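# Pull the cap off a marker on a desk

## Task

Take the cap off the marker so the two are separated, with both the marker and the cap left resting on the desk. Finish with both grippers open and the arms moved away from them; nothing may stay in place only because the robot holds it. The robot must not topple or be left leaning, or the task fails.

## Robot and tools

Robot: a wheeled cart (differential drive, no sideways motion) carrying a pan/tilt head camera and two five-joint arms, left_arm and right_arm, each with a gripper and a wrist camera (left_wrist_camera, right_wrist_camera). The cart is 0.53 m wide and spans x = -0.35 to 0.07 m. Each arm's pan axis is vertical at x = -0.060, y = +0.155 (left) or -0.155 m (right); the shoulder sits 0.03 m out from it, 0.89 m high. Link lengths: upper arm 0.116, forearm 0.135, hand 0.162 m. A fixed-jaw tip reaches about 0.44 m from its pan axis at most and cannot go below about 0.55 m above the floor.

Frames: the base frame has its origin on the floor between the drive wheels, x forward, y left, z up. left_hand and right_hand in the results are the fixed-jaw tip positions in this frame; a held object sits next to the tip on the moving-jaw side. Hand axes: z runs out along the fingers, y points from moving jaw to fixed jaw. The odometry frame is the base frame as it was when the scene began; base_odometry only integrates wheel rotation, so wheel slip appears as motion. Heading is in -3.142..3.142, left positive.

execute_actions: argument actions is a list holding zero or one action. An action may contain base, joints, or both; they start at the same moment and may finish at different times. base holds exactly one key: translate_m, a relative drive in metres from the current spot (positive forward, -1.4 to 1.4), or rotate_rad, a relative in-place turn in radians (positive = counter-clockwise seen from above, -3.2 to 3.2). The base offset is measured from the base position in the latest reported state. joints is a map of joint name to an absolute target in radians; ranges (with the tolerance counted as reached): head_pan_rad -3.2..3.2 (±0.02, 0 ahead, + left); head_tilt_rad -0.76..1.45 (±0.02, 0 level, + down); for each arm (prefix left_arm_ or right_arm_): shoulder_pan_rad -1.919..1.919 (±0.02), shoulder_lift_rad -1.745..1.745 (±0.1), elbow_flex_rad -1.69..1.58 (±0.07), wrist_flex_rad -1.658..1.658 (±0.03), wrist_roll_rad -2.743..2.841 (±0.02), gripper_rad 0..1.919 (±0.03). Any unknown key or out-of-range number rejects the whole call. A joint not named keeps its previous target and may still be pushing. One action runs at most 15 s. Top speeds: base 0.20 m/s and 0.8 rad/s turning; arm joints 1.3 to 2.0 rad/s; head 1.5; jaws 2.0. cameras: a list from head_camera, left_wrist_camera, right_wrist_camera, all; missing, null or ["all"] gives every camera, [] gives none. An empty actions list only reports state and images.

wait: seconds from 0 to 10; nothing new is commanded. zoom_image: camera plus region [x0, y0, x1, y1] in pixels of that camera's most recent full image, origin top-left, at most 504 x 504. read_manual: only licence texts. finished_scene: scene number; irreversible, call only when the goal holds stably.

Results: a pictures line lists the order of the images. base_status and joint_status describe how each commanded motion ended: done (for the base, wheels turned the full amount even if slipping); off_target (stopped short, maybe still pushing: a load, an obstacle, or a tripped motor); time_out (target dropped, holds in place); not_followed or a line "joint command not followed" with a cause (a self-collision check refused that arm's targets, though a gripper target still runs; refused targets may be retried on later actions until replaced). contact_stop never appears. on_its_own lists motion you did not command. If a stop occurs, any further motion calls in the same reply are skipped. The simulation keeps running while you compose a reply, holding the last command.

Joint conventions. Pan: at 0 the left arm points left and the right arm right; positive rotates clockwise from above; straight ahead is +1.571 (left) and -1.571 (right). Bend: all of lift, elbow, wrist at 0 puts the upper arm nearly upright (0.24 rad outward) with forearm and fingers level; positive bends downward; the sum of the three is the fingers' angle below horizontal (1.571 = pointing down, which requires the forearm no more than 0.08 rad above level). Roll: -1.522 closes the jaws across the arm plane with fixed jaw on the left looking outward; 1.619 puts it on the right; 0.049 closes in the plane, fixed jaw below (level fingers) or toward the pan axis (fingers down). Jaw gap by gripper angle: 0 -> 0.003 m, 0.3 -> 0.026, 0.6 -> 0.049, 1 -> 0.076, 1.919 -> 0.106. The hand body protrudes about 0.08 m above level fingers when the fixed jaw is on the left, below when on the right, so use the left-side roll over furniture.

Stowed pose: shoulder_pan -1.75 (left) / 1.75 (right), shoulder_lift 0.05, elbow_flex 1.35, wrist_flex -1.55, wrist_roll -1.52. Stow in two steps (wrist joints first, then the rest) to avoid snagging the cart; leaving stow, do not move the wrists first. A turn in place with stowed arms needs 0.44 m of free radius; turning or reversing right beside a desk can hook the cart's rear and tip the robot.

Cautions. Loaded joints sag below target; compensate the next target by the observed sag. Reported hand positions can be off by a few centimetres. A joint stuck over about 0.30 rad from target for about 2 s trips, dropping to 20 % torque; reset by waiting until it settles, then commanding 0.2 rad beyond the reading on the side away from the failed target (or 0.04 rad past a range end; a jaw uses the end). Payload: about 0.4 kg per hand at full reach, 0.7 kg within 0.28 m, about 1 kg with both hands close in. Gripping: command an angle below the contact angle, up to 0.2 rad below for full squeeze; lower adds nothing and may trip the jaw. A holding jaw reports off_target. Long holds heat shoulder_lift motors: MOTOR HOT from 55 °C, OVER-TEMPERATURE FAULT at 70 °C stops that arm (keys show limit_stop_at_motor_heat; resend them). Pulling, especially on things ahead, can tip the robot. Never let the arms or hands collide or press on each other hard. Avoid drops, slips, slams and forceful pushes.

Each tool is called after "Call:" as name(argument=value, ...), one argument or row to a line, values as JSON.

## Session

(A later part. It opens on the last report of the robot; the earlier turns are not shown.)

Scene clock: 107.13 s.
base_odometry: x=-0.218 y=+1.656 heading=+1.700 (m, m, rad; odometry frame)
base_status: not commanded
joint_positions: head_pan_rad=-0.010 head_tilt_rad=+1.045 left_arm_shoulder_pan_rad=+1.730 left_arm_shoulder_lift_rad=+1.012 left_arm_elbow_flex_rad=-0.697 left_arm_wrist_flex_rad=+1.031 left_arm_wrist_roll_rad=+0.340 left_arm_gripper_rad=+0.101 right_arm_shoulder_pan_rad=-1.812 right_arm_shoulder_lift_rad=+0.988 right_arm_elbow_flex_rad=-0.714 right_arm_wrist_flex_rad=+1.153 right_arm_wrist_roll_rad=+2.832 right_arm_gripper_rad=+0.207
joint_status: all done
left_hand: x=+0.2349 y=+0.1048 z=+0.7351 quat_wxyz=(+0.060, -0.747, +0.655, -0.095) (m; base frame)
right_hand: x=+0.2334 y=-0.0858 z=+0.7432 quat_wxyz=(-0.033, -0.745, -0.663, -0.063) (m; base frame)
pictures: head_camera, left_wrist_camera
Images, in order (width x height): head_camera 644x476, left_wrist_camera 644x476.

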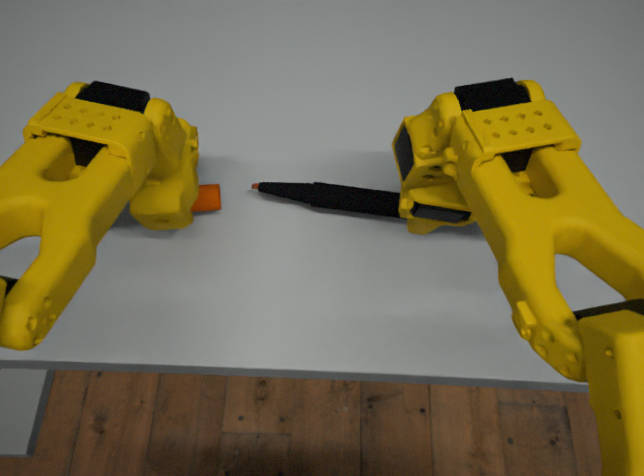

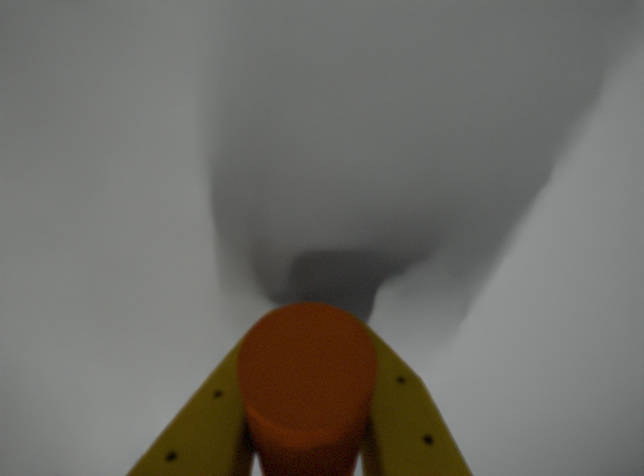

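Uncapped. Lower both, release, retreat.

Call:
execute_actions(
  actions=[
    {"joints":{"left_arm_shoulder_lift_rad":1.05,"left_arm_wrist_flex_rad":0.97,"right_arm_shoulder_lift_rad":1.05,"right_arm_wrist_flex_rad":1.07}},
  ],
  cameras=[],
)

Call:
execute_actions(
  actions=[
    {"joints":{"left_arm_gripper_rad":0.6,"right_arm_gripper_rad":0.6}},
  ],
  cameras=[],
)

Call:
execute_actions(
  actions=[
    {"joints":{"left_arm_shoulder_lift_rad":0.4,"right_arm_shoulder_lift_rad":0.4}},
  ],
  cameras=[],
)

Call:
execute_actions(
  actions=[
    {"base":{"translate_m":-0.3},"joints":{"head_tilt_rad":0.8}},
  ],
  cameras=["head_camera"],
)

Scene clock: 114.20 s.
base_odometry: x=-0.218 y=+1.656 heading=+1.700 (m, m, rad; odometry frame)
base_status: not commanded
joint_positions: head_pan_rad=-0.010 head_tilt_rad=+1.045 left_arm_shoulder_pan_rad=+1.730 left_arm_shoulder_lift_rad=+1.038 left_arm_elbow_flex_rad=-0.697 left_arm_wrist_flex_rad=+0.979 left_arm_wrist_roll_rad=+0.340 left_arm_gripper_rad=+0.101 right_arm_shoulder_pan_rad=-1.812 right_arm_shoulder_lift_rad=+1.076 right_arm_elbow_flex_rad=-0.717 right_arm_wrist_flex_rad=+1.078 right_arm_wrist_roll_rad=+2.832 right_arm_gripper_rad=+0.207
joint_status: all done
left_hand: x=+0.2388 y=+0.1042 z=+0.7296 quat_wxyz=(+0.067, -0.746, +0.654, -0.106) (m; base frame)
right_hand: x=+0.2318 y=-0.0862 z=+0.7223 quat_wxyz=(-0.031, -0.746, -0.663, -0.059) (m; base frame)
pictures: none
No camera images: the call's "cameras" was empty. Leave "cameras" out to get every camera's image.

Scene clock: 115.00 s.
base_odometry: x=-0.218 y=+1.656 heading=+1.700 (m, m, rad; odometry frame)
base_status: not commanded
joint_positions: head_pan_rad=-0.010 head_tilt_rad=+1.045 left_arm_shoulder_pan_rad=+1.730 left_arm_shoulder_lift_rad=+1.038 left_arm_elbow_flex_rad=-0.697 left_arm_wrist_flex_rad=+0.979 left_arm_wrist_roll_rad=+0.340 left_arm_gripper_rad=+0.586 right_arm_shoulder_pan_rad=-1.812 right_arm_shoulder_lift_rad=+1.076 right_arm_elbow_flex_rad=-0.728 right_arm_wrist_flex_rad=+1.075 right_arm_wrist_roll_rad=+2.832 right_arm_gripper_rad=+0.587
joint_status: all done
left_hand: x=+0.2388 y=+0.1042 z=+0.7296 quat_wxyz=(+0.067, -0.746, +0.654, -0.106) (m; base frame)
right_hand: x=+0.2343 y=-0.0856 z=+0.7241 quat_wxyz=(-0.034, -0.745, -0.663, -0.065) (m; base frame)
pictures: none
No camera images: the call's "cameras" was empty. Leave "cameras" out to get every camera's image.

Scene clock: 116.20 s.
base_odometry: x=-0.218 y=+1.656 heading=+1.700 (m, m, rad; odometry frame)
base_status: not commanded
joint_positions: head_pan_rad=-0.010 head_tilt_rad=+1.045 left_arm_shoulder_pan_rad=+1.730 left_arm_shoulder_lift_rad=+0.449 left_arm_elbow_flex_rad=-0.694 left_arm_wrist_flex_rad=+0.979 left_arm_wrist_roll_rad=+0.340 left_arm_gripper_rad=+0.588 right_arm_shoulder_pan_rad=-1.812 right_arm_shoulder_lift_rad=+0.459 right_arm_elbow_flex_rad=-0.728 right_arm_wrist_flex_rad=+1.075 right_arm_wrist_roll_rad=+2.832 right_arm_gripper_rad=+0.589
joint_status: all done
left_hand: x=+0.2834 y=+0.0970 z=+0.9081 quat_wxyz=(+0.216, -0.687, +0.602, -0.344) (m; base frame)
right_hand: x=+0.2811 y=-0.0741 z=+0.9127 quat_wxyz=(-0.174, -0.693, -0.616, -0.330) (m; base frame)
pictures: none
No camera images: the call's "cameras" was empty. Leave "cameras" out to get every camera's image.

Scene clock: 118.47 s.
base_odometry: x=-0.179 y=+1.358 heading=+1.700 (m, m, rad; odometry frame)
base_status: done
joint_positions: head_pan_rad=-0.010 head_tilt_rad=+0.815 left_arm_shoulder_pan_rad=+1.730 left_arm_shoulder_lift_rad=+0.449 left_arm_elbow_flex_rad=-0.694 left_arm_wrist_flex_rad=+0.979 left_arm_wrist_roll_rad=+0.340 left_arm_gripper_rad=+0.588 right_arm_shoulder_pan_rad=-1.810 right_arm_shoulder_lift_rad=+0.459 right_arm_elbow_flex_rad=-0.728 right_arm_wrist_flex_rad=+1.075 right_arm_wrist_roll_rad=+2.832 right_arm_gripper_rad=+0.589
joint_status: all done
left_hand: x=+0.2834 y=+0.0970 z=+0.9081 quat_wxyz=(+0.216, -0.687, +0.602, -0.344) (m; base frame)
right_hand: x=+0.2812 y=-0.0746 z=+0.9127 quat_wxyz=(-0.174, -0.694, -0.616, -0.330) (m; base frame)
pictures: head_camera
Images, in order (width x height): head_camera 644x476.

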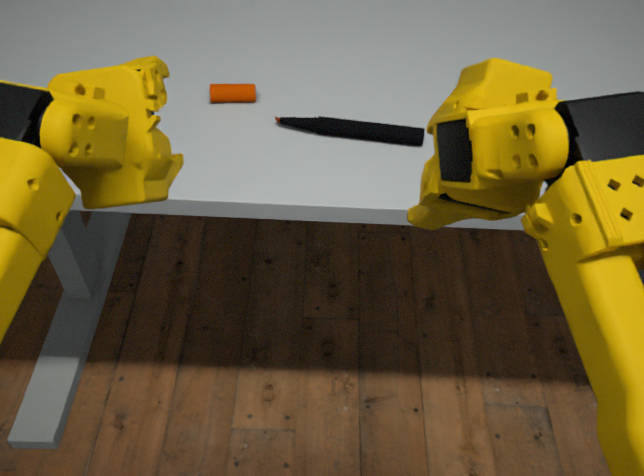

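Call:
finished_scene(
  scene=1,
)

The scene is finished: the task was done.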